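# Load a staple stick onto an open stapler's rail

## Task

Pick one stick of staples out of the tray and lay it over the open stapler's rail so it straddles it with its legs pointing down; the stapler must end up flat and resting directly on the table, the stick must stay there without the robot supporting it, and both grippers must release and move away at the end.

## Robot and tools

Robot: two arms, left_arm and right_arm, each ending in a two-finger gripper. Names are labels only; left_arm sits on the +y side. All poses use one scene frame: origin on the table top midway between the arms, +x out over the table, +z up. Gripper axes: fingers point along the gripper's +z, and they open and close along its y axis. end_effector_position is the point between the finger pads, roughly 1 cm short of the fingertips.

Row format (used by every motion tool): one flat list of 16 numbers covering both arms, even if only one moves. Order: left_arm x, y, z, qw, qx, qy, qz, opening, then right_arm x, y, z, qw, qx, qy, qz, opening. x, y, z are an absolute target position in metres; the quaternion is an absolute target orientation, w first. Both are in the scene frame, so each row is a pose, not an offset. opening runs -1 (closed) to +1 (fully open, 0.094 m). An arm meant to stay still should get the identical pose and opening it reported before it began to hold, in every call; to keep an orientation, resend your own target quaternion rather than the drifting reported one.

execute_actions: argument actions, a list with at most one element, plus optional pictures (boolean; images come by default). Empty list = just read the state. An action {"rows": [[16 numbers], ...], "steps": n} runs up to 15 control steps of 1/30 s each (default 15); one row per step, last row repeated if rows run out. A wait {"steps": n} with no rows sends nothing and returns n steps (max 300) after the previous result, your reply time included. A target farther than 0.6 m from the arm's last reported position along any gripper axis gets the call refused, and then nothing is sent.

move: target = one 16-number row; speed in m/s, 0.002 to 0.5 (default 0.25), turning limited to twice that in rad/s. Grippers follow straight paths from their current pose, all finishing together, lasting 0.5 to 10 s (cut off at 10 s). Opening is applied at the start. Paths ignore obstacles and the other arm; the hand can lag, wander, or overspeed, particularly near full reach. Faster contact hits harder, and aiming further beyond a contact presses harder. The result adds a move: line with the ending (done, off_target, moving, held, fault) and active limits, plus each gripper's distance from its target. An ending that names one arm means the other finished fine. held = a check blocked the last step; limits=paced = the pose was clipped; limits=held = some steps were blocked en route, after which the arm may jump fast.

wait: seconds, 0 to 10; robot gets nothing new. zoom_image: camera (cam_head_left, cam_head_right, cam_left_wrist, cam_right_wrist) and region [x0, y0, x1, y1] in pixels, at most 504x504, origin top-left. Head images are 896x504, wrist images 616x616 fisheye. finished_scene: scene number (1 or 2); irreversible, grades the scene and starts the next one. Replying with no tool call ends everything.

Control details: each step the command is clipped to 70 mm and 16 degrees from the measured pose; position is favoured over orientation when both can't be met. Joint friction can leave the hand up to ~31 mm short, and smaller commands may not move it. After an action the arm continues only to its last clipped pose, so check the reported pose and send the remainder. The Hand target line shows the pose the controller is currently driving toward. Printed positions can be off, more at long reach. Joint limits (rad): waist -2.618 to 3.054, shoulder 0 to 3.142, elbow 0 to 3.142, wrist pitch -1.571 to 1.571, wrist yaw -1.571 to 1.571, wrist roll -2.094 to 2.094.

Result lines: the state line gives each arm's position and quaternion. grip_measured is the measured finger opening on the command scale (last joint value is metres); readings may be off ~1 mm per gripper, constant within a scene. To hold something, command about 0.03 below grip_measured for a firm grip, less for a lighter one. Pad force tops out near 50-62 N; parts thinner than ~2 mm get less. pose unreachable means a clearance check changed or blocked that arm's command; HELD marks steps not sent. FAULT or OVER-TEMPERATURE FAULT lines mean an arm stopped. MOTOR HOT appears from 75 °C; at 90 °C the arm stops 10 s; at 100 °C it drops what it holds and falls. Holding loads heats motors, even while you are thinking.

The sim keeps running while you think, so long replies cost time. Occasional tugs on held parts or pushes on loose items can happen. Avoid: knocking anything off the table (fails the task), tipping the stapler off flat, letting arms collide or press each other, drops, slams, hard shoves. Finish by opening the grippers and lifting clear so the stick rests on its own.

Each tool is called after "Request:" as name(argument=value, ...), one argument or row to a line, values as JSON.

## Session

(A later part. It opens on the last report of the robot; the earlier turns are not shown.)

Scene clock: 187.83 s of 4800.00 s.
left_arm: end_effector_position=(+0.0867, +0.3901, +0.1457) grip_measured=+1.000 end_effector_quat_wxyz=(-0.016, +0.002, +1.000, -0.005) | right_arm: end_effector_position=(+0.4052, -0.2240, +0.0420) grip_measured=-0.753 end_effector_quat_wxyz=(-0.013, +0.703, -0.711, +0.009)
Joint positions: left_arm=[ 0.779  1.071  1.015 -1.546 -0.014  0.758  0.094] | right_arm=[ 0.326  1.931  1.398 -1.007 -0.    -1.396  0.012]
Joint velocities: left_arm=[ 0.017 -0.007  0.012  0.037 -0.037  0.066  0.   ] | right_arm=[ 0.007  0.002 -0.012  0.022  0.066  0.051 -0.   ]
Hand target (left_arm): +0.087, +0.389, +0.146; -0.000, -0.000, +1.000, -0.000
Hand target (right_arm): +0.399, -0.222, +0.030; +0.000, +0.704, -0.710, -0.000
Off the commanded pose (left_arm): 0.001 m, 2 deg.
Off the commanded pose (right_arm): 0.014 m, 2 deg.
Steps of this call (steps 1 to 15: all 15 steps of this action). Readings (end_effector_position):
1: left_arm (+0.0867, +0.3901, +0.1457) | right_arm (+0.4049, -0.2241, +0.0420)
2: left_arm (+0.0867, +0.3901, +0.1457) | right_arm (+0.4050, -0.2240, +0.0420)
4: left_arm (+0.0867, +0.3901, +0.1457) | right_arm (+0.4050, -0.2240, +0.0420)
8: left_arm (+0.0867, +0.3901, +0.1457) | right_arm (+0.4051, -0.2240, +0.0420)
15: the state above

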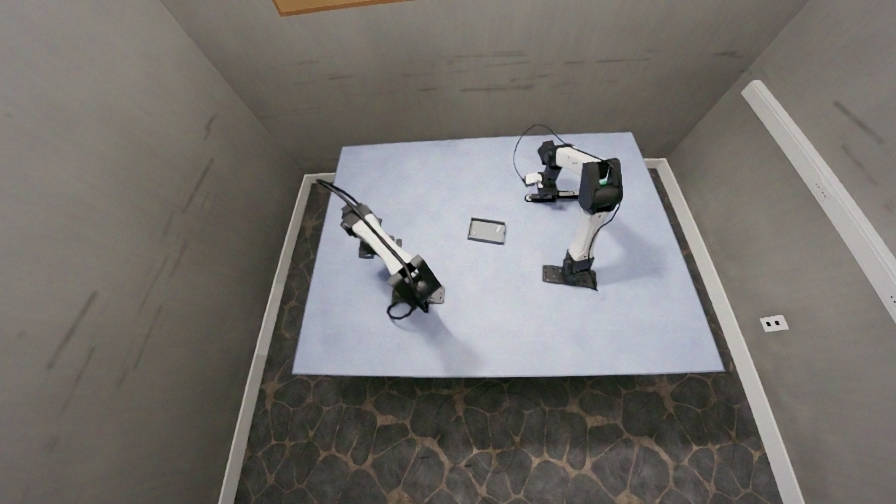

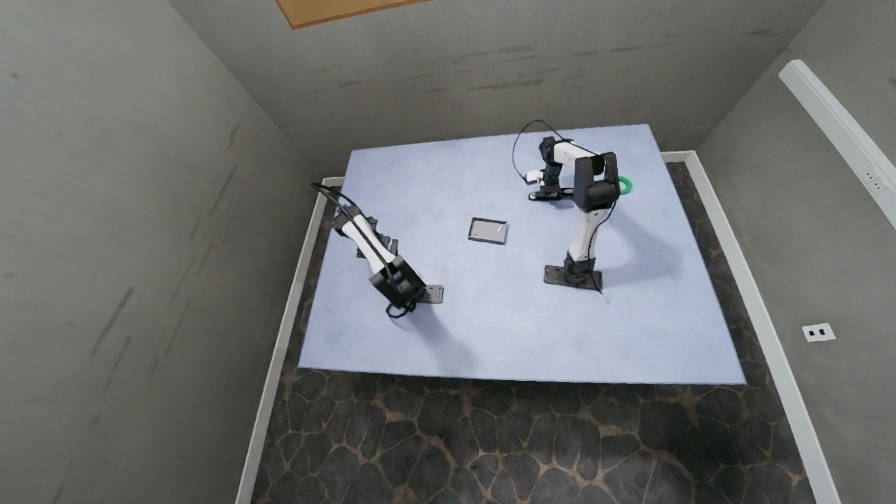

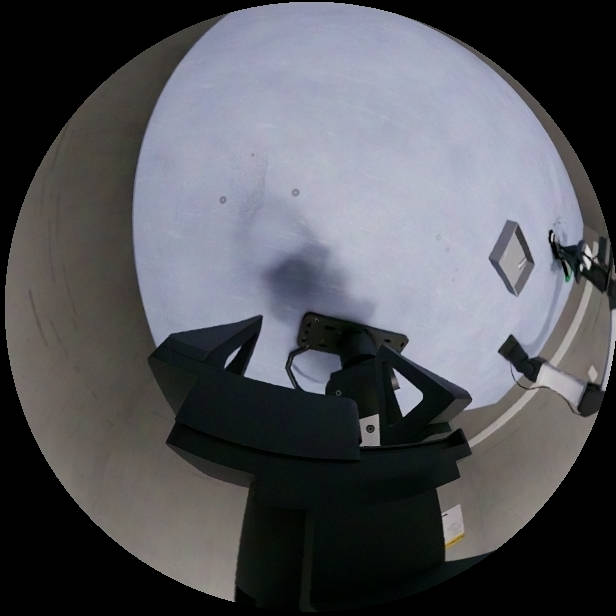

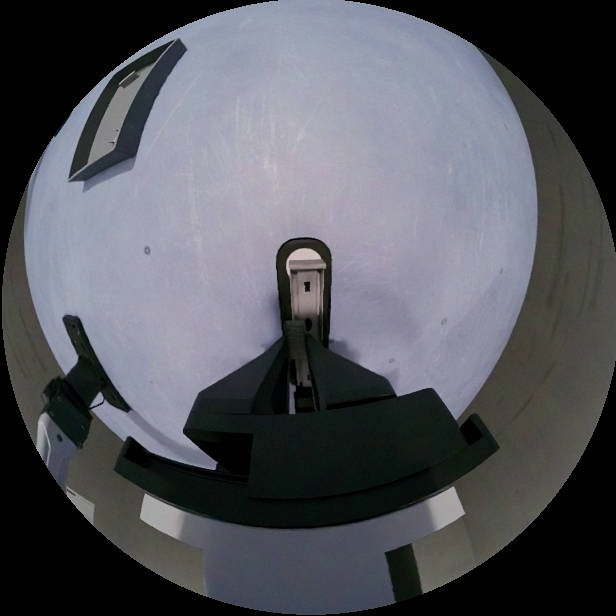

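Request:
move(
  target=[0.15,0.25,0.16,0,0,1,0,1, 0.39,-0.222,0.11,0,-0.704,0.710,0,-0.785],
  speed=0.12,
)

Request:
move(
  target=[0.1,0.07,0.25,0,0,0.707,-0.707,0.2, 0.1,-0.01,0.25,0.5,-0.5,0.5,0.5,-0.785],
  speed=0.2,
)

Scene clock: 206.37 s of 4800.00 s.
left_arm: end_effector_position=(+0.1439, +0.2558, +0.1572) grip_measured=+1.000 end_effector_quat_wxyz=(-0.005, -0.000, +1.000, -0.001) | right_arm: end_effector_position=(+0.3856, -0.2258, +0.0980) grip_measured=-0.753 end_effector_quat_wxyz=(+0.014, +0.703, -0.711, -0.010)
Joint positions: left_arm=[-0.23   1.154  1.106 -1.532  0.005 -0.255  0.094] | right_arm=[ 0.33   1.877  1.552 -1.279 -0.    -1.391  0.012]
Joint velocities: left_arm=[ 0.002  0.007  0.012  0.022 -0.11  -0.051  0.   ] | right_arm=[-0.002 -0.022 -0.007  0.051 -0.066  0.022  0.   ]
Hand target (left_arm): +0.152, +0.254, +0.160; +0.004, -0.000, +1.000, +0.003
Hand target (right_arm): +0.389, -0.222, +0.110; -0.000, +0.704, -0.710, -0.000
Off the commanded pose (left_arm): 0.009 m, 1 deg.
Off the commanded pose (right_arm): 0.013 m, 2 deg.
After step 90, 13.63 s passed at rest.
move: off_target (right_arm)

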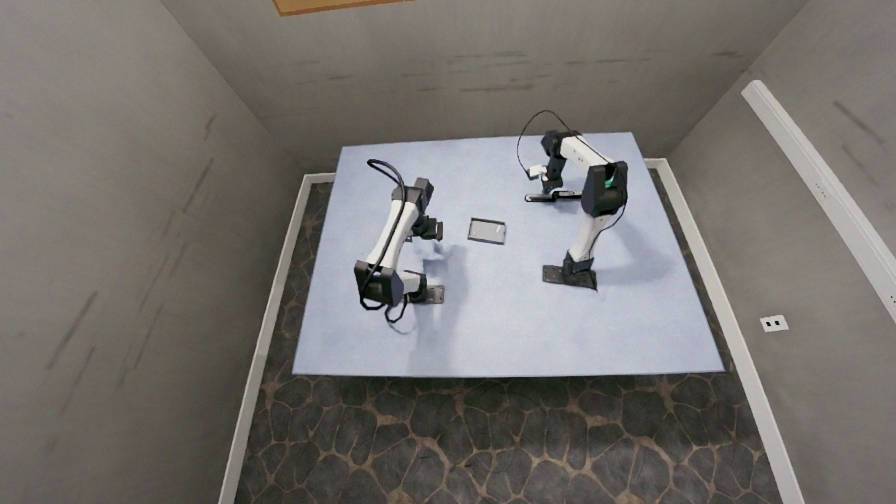

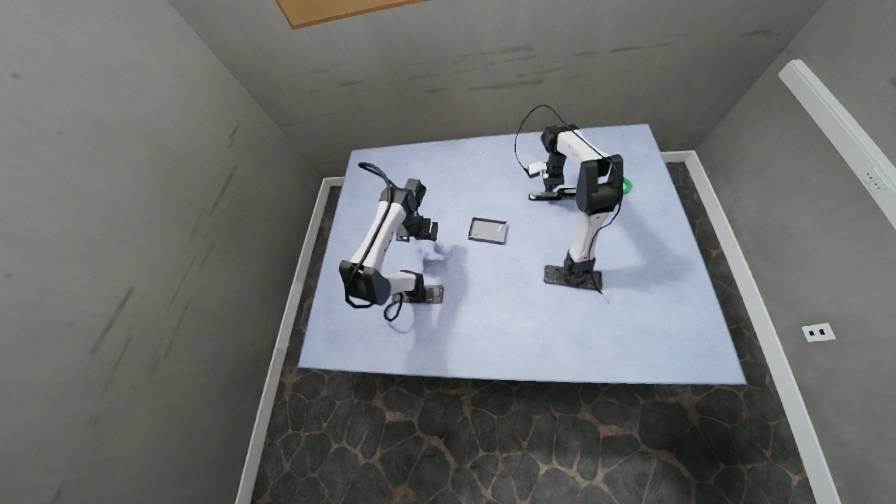

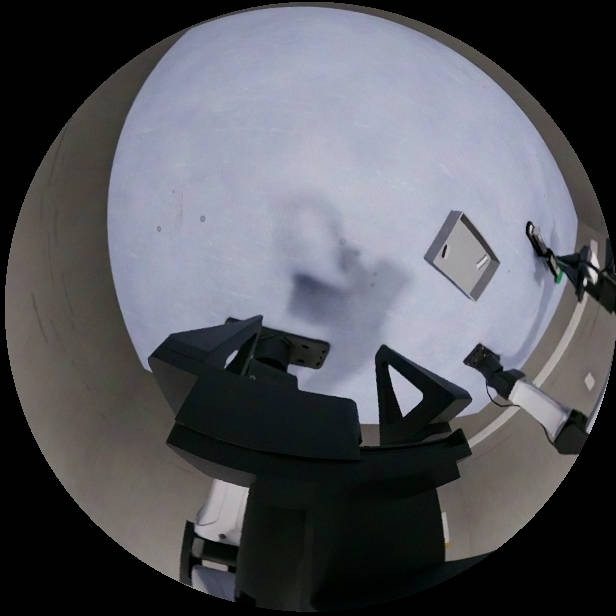

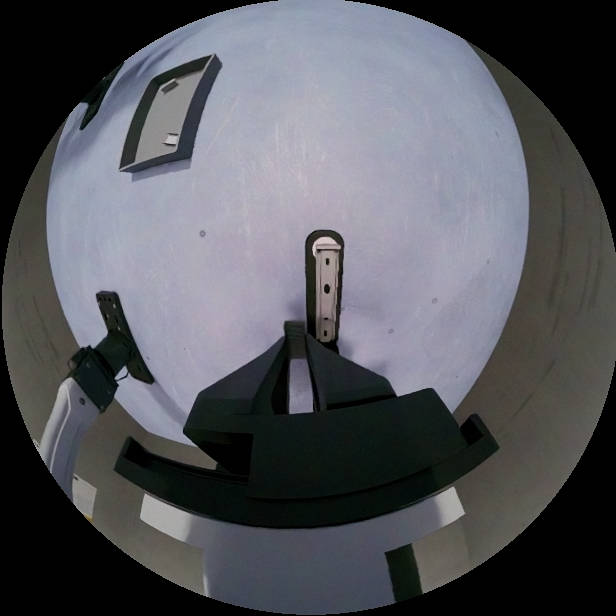

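Scene clock: 211.43 s of 4800.00 s.
left_arm: end_effector_position=(+0.1079, +0.0675, +0.2527) grip_measured=+0.202 end_effector_quat_wxyz=(-0.006, -0.002, +0.706, -0.708) | right_arm: end_effector_position=(+0.1000, -0.0089, +0.2551) grip_measured=-0.753 end_effector_quat_wxyz=(-0.496, +0.509, -0.498, -0.497)
Joint positions: left_arm=[-0.427  0.622  0.319  0.31   1.124 -1.59   0.056] | right_arm=[ 1.246  0.515  0.336  0.162 -0.499 -0.018  0.012]
Joint velocities: left_arm=[ 0.007 -0.002 -0.007  0.066 -0.007 -0.066  0.   ] | right_arm=[-0.007 -0.002 -0.007 -0.051  0.007  0.095 -0.   ]
Hand target (left_arm): +0.106, +0.068, +0.248; -0.005, -0.004, +0.704, -0.710
Hand target (right_arm): +0.099, -0.009, +0.251; +0.496, -0.507, +0.499, +0.498
Off the commanded pose (left_arm): 0.009 m, 1 deg.
Off the commanded pose (right_arm): 0.005 m, 1 deg.
move: done

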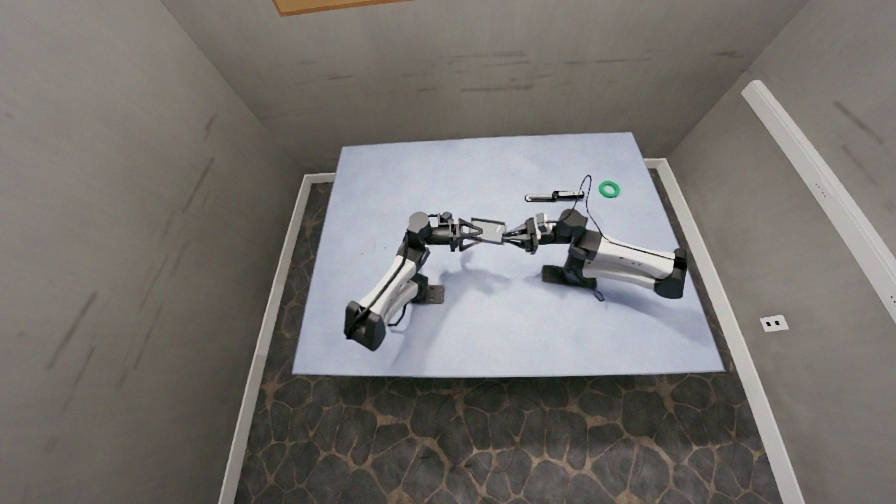

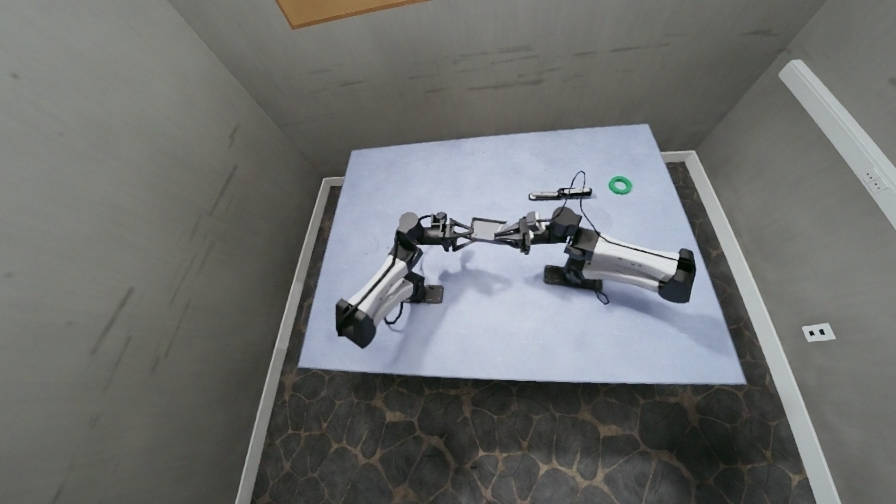

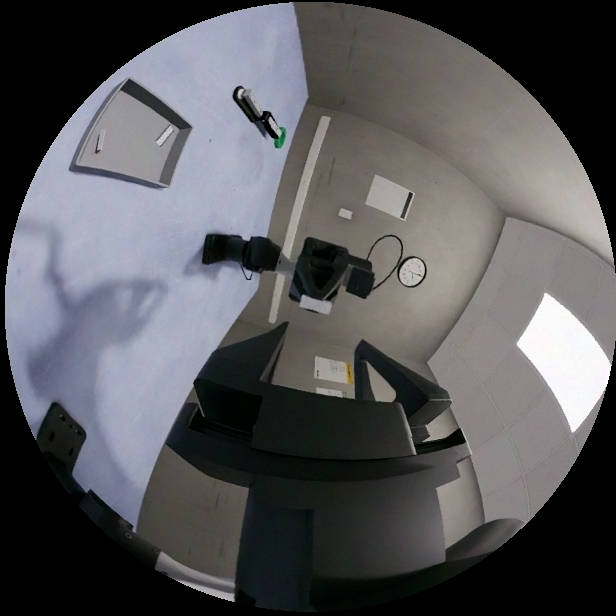

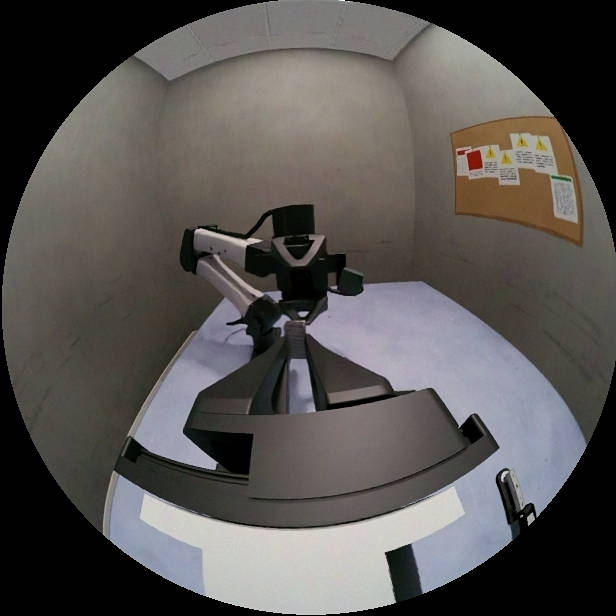

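Request:
move(
  target=[0.1079,0.0675,0.2527,-0.006,-0.002,0.706,-0.708,0.2, 0.109,0.035,0.267,0.5,-0.5,0.5,0.5,-0.785],
  speed=0.04,
)

Request:
zoom_image(
  camera="cam_left_wrist",
  region=[240, 240, 420, 400],
)

Request:
zoom_image(
  camera="cam_right_wrist",
  region=[210, 230, 390, 410],
)

Scene clock: 230.60 s of 4800.00 s.
left_arm: end_effector_position=(+0.1080, +0.0676, +0.2533) grip_measured=+0.202 end_effector_quat_wxyz=(-0.005, -0.002, +0.705, -0.709) | right_arm: end_effector_position=(+0.1089, +0.0308, +0.2581) grip_measured=-0.753 end_effector_quat_wxyz=(-0.495, +0.505, -0.503, -0.497)
Joint positions: left_arm=[-0.427  0.622  0.319  0.316  1.123 -1.592  0.056] | right_arm=[ 1.323  0.775  0.392  0.366 -0.412 -0.006  0.012]
Joint velocities: left_arm=[-0.002 -0.007  0.002  0.037 -0.022 -0.066  0.   ] | right_arm=[-0.012  0.002  0.002  0.007  0.022  0.051 -0.   ]
Hand target (left_arm): +0.108, +0.068, +0.253; -0.006, -0.002, +0.706, -0.708
Hand target (right_arm): +0.110, +0.035, +0.267; +0.500, -0.500, +0.500, +0.500
Off the commanded pose (left_arm): 0.001 m, 0 deg.
Off the commanded pose (right_arm): 0.010 m, 1 deg.
After step 90, 14.53 s passed at rest.
move: done

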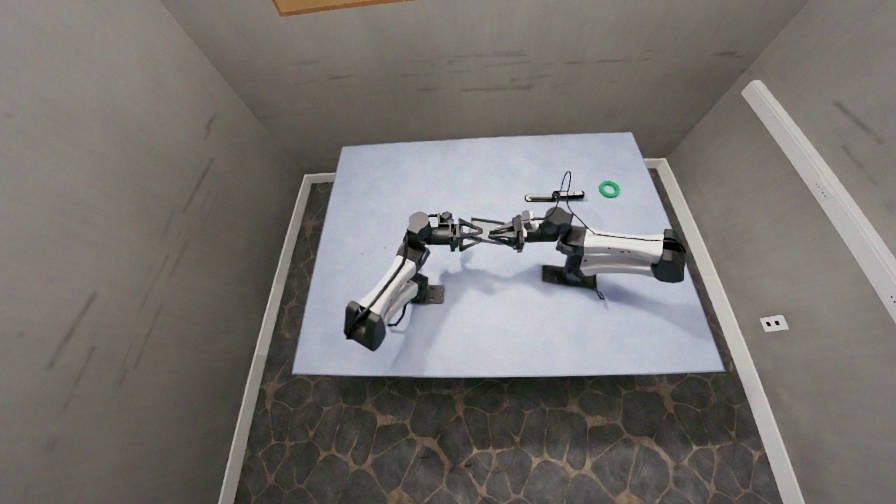

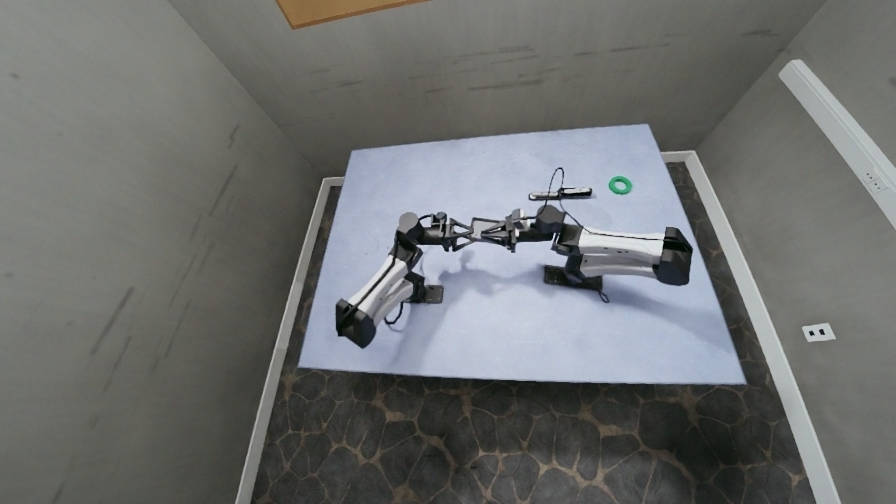

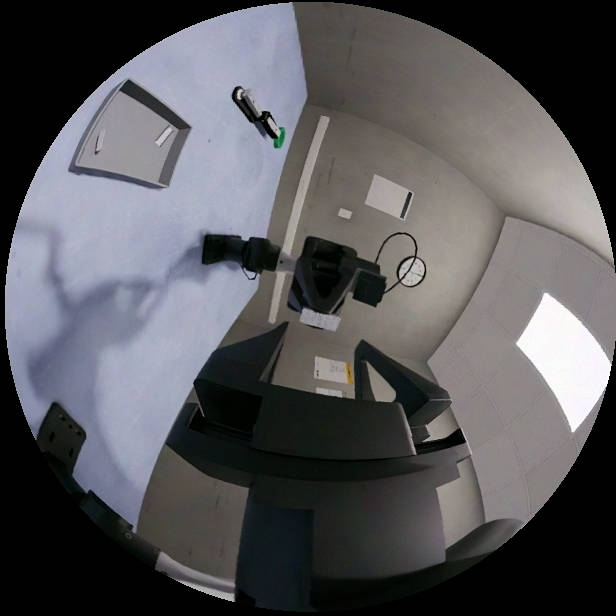

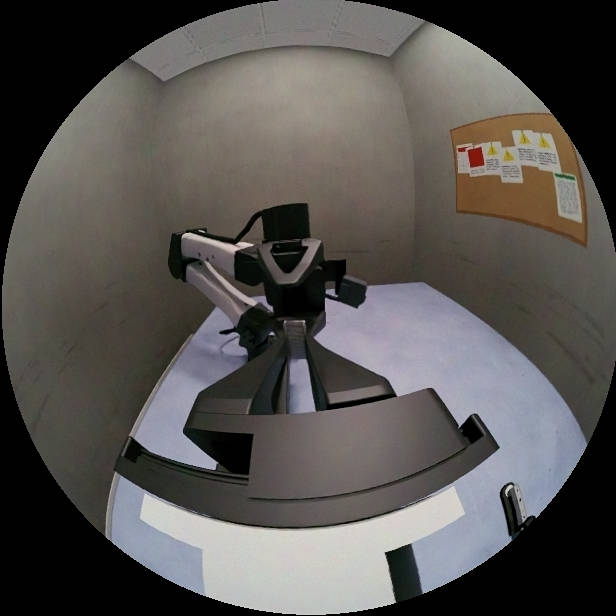

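Region (240, 240, 420, 400) of cam_left_wrist's 616x616 image, scaled by 2.800, with more detail than that image has.

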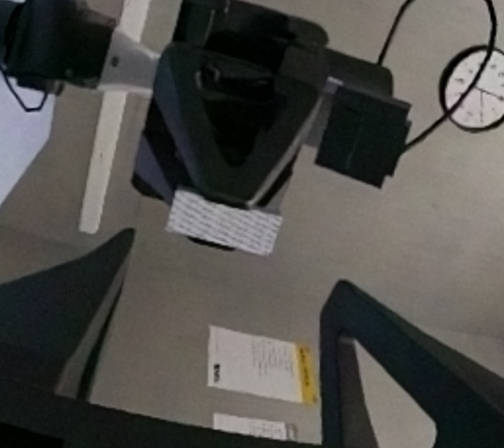

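Region (210, 230, 390, 410) of cam_right_wrist's 616x616 image, scaled by 2.800, with more detail than that image has.

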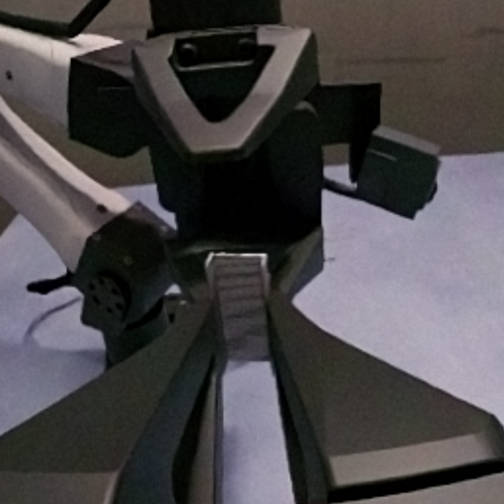

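Request:
move(
  target=[0.1079,0.0675,0.2527,-0.006,-0.002,0.706,-0.708,0.0, 0.107,0.058,0.272,0.5,-0.5,0.5,0.5,-0.785],
  speed=0.03,
)

Request:
zoom_image(
  camera="cam_left_wrist",
  region=[240, 240, 420, 400],
)

Request:
zoom_image(
  camera="cam_right_wrist",
  region=[210, 230, 390, 410],
)

Scene clock: 240.17 s of 4800.00 s.
left_arm: end_effector_position=(+0.1080, +0.0676, +0.2533) grip_measured=+0.002 end_effector_quat_wxyz=(-0.005, -0.002, +0.705, -0.709) | right_arm: end_effector_position=(+0.1067, +0.0531, +0.2634) grip_measured=-0.753 end_effector_quat_wxyz=(-0.495, +0.505, -0.503, -0.497)
Joint positions: left_arm=[-0.427  0.622  0.319  0.316  1.123 -1.592  0.047] | right_arm=[ 1.385  0.89   0.447  0.426 -0.351 -0.006  0.012]
Joint velocities: left_arm=[-0.002 -0.012 -0.002 -0.037  0.095 -0.037  0.001] | right_arm=[ 0.002  0.007 -0.007  0.022 -0.037  0.022  0.001]
Hand target (left_arm): +0.108, +0.067, +0.253; -0.006, -0.002, +0.706, -0.708
Hand target (right_arm): +0.107, +0.058, +0.272; +0.500, -0.500, +0.500, +0.500
Off the commanded pose (left_arm): 0.001 m, 0 deg.
Off the commanded pose (right_arm): 0.010 m, 1 deg.
After step 90, 5.27 s passed at rest.
move: done

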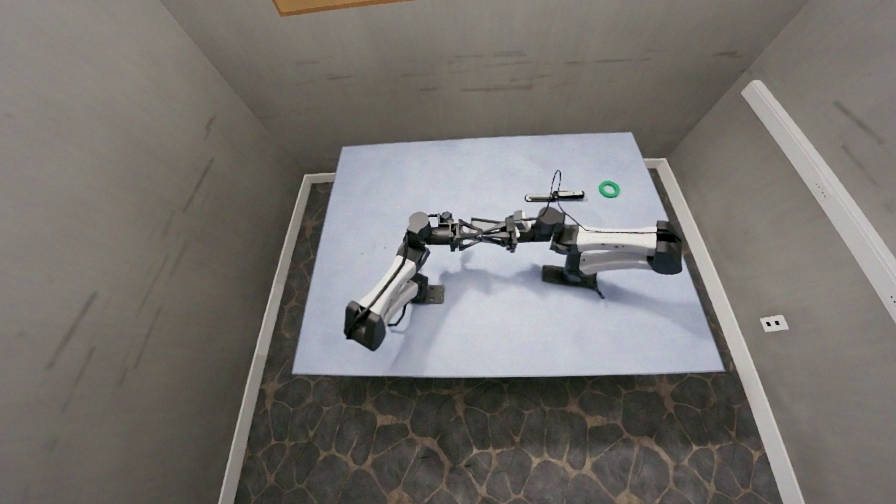

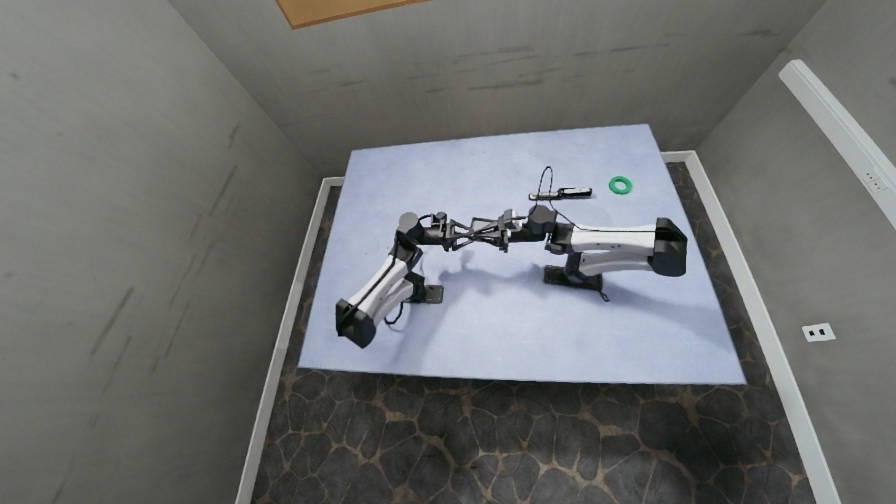

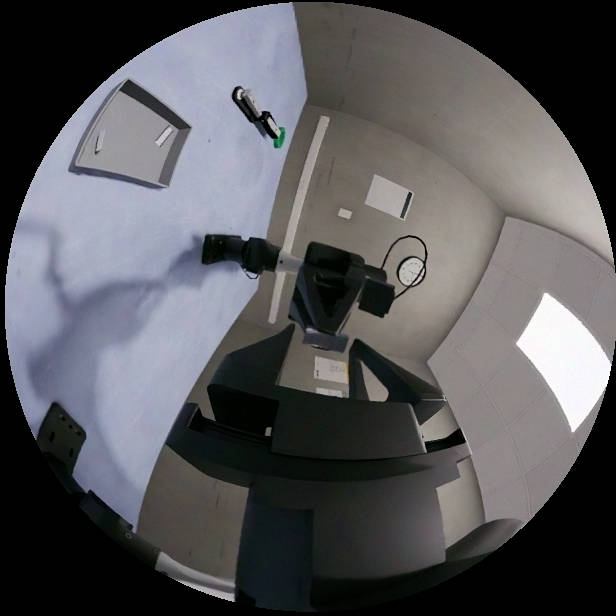

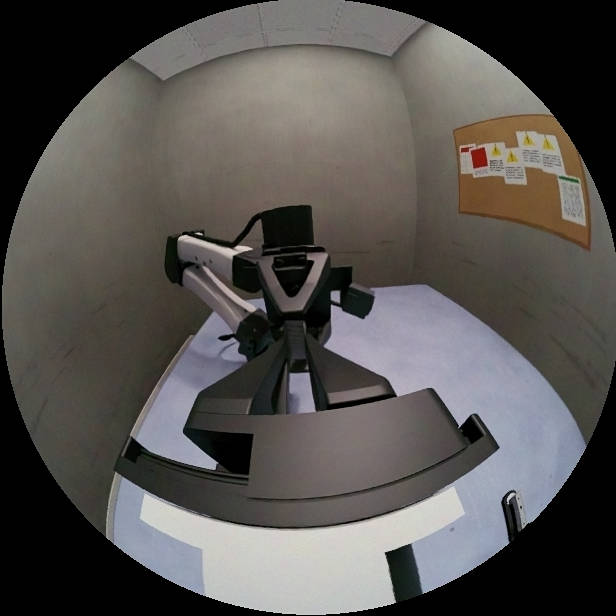

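Region (240, 240, 420, 400) of cam_left_wrist's 616x616 image, scaled by 2.800, with more detail than that image has.

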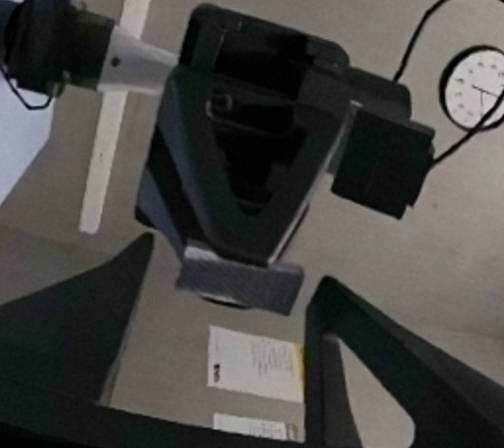

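Region (210, 230, 390, 410) of cam_right_wrist's 616x616 image, scaled by 2.800, with more detail than that image has.

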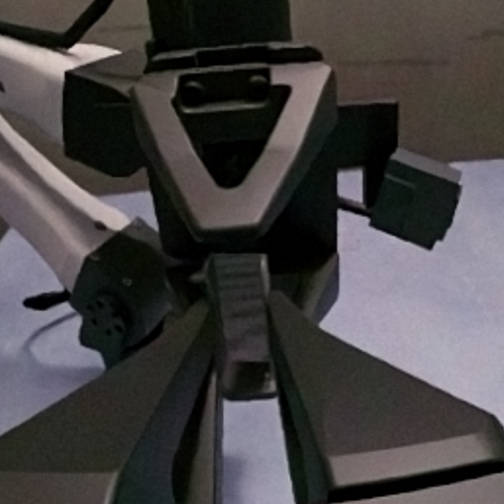

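Request:
execute_actions(
  actions=[
    {"rows":[[0.1079,0.0675,0.2527,-0.006,-0.002,0.706,-0.708,-0.2, 0.107,0.062,0.268,0.5,-0.5,0.5,0.5,-0.785]]},
  ],
)

Request:
zoom_image(
  camera="cam_left_wrist",
  region=[240, 240, 420, 400],
)

Request:
zoom_image(
  camera="cam_right_wrist",
  region=[210, 230, 390, 410],
)

Scene clock: 247.37 s of 4800.00 s.
left_arm: end_effector_position=(+0.1080, +0.0676, +0.2533) grip_measured=-0.198 end_effector_quat_wxyz=(-0.005, -0.002, +0.705, -0.709) | right_arm: end_effector_position=(+0.1070, +0.0576, +0.2622) grip_measured=-0.753 end_effector_quat_wxyz=(-0.497, +0.504, -0.502, -0.497)
Joint positions: left_arm=[-0.427  0.622  0.319  0.316  1.123 -1.592  0.038] | right_arm=[ 1.393  0.919  0.447  0.459 -0.341 -0.006  0.012]
Joint velocities: left_arm=[-0.027  0.002 -0.007  0.007 -0.081  0.037  0.   ] | right_arm=[-0.007 -0.002  0.007  0.037 -0.007 -0.037  0.   ]
Hand target (left_arm): +0.108, +0.067, +0.253; -0.006, -0.002, +0.706, -0.708
Hand target (right_arm): +0.107, +0.062, +0.268; +0.500, -0.500, +0.500, +0.500
Off the commanded pose (left_arm): 0.001 m, 0 deg.
Off the commanded pose (right_arm): 0.007 m, 1 deg.
Steps of this call (steps 1 to 90: nothing new was sent; then 3.70 s passed at rest; steps 91 to 105: all 15 steps of this action). Readings (end_effector_position):
91: left_arm (+0.1080, +0.0676, +0.2533) | right_arm (+0.1070, +0.0537, +0.2638)
92: left_arm (+0.1080, +0.0676, +0.2533) | right_arm (+0.1067, +0.0548, +0.2637)
94: left_arm (+0.1080, +0.0676, +0.2533) | right_arm (+0.1064, +0.0567, +0.2613)
98: left_arm (+0.1080, +0.0676, +0.2533) | right_arm (+0.1068, +0.0576, +0.2605)
105: the state above

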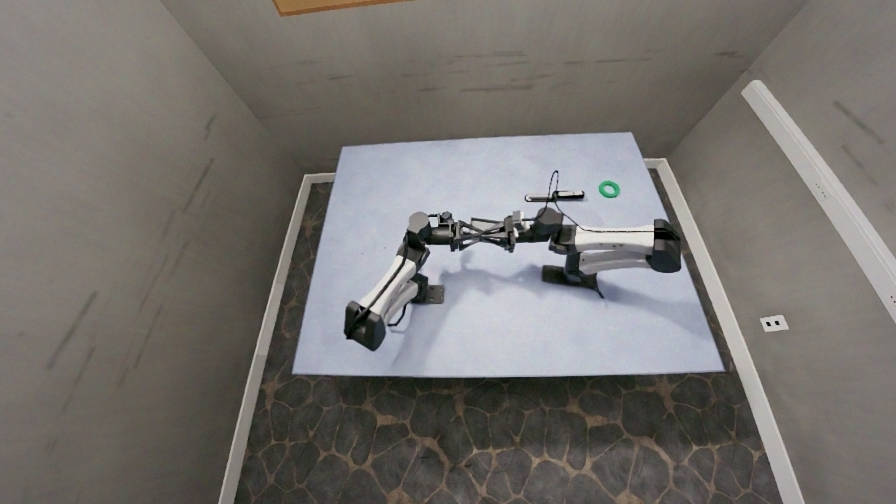

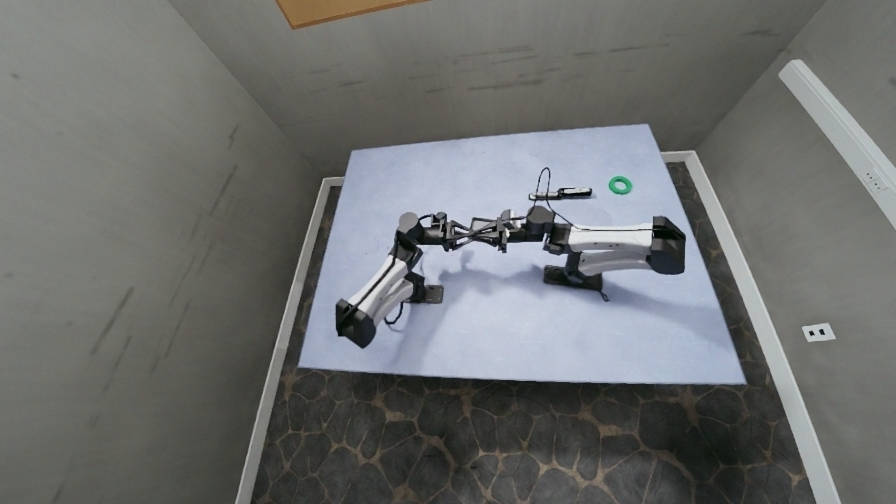

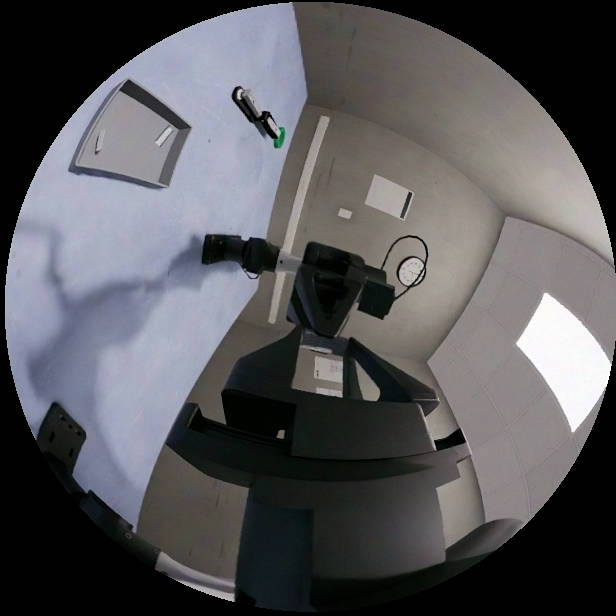

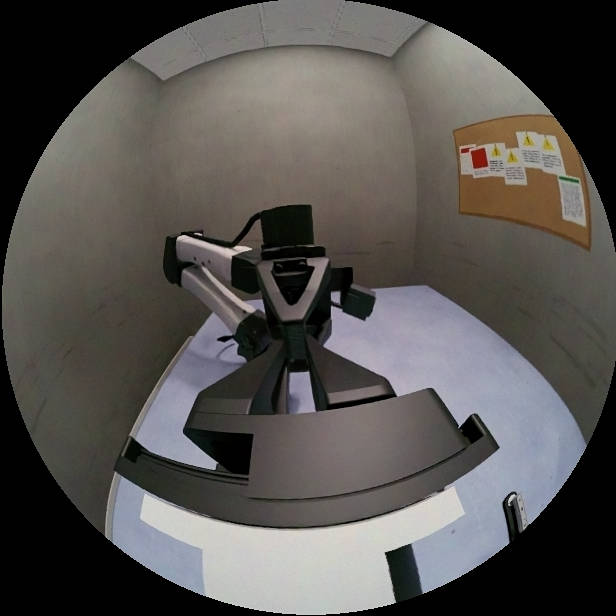

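Region (240, 240, 420, 400) of cam_left_wrist's 616x616 image, scaled by 2.800, with more detail than that image has.

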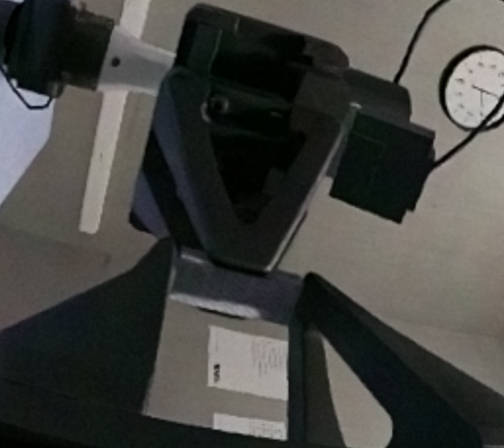

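Region (210, 230, 390, 410) of cam_right_wrist's 616x616 image, scaled by 2.800, with more detail than that image has.

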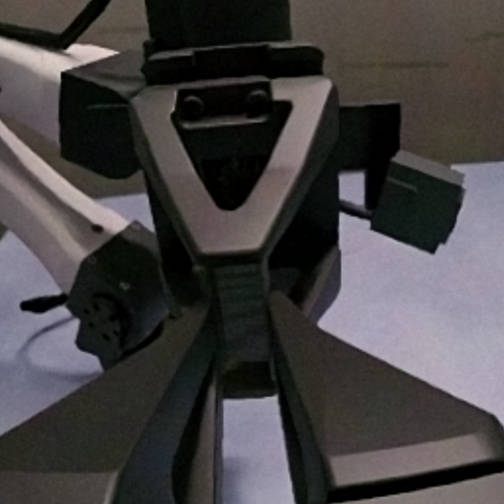

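Request:
execute_actions(
  actions=[
    {"rows":[[0.1079,0.0675,0.2527,-0.006,-0.002,0.706,-0.708,-0.36, 0.107,0.062,0.268,0.5,-0.5,0.5,0.5,-0.785]]},
  ],
  pictures=false,
)

Scene clock: 253.37 s of 4800.00 s.
left_arm: end_effector_position=(+0.1080, +0.0676, +0.2533) grip_measured=-0.345 end_effector_quat_wxyz=(-0.005, -0.002, +0.705, -0.709) | right_arm: end_effector_position=(+0.1071, +0.0576, +0.2624) grip_measured=-0.753 end_effector_quat_wxyz=(-0.497, +0.504, -0.502, -0.497)
Joint positions: left_arm=[-0.427  0.622  0.319  0.316  1.123 -1.592  0.031] | right_arm=[ 1.393  0.919  0.447  0.46  -0.341 -0.006  0.012]
Joint velocities: left_arm=[ 0.012  0.002 -0.002 -0.066 -0.007  0.007 -0.   ] | right_arm=[ 0.007 -0.007 -0.012 -0.007  0.051 -0.022  0.   ]
Hand target (left_arm): +0.108, +0.067, +0.253; -0.006, -0.002, +0.706, -0.708
Hand target (right_arm): +0.107, +0.062, +0.268; +0.500, -0.500, +0.500, +0.500
Off the commanded pose (left_arm): 0.001 m, 0 deg.
Off the commanded pose (right_arm): 0.007 m, 1 deg.
Steps of this call (steps 1 to 90: nothing new was sent; then 2.50 s passed at rest; steps 91 to 105: all 15 steps of this action). Readings (end_effector_position):
91: left_arm (+0.1080, +0.0676, +0.2533) | right_arm (+0.1071, +0.0576, +0.2625)
92: left_arm (+0.1080, +0.0676, +0.2533) | right_arm (+0.1071, +0.0576, +0.2624)
94: left_arm (+0.1080, +0.0676, +0.2533) | right_arm (+0.1071, +0.0576, +0.2624)
98: left_arm (+0.1080, +0.0676, +0.2533) | right_arm (+0.1071, +0.0576, +0.2624)
105: the state above


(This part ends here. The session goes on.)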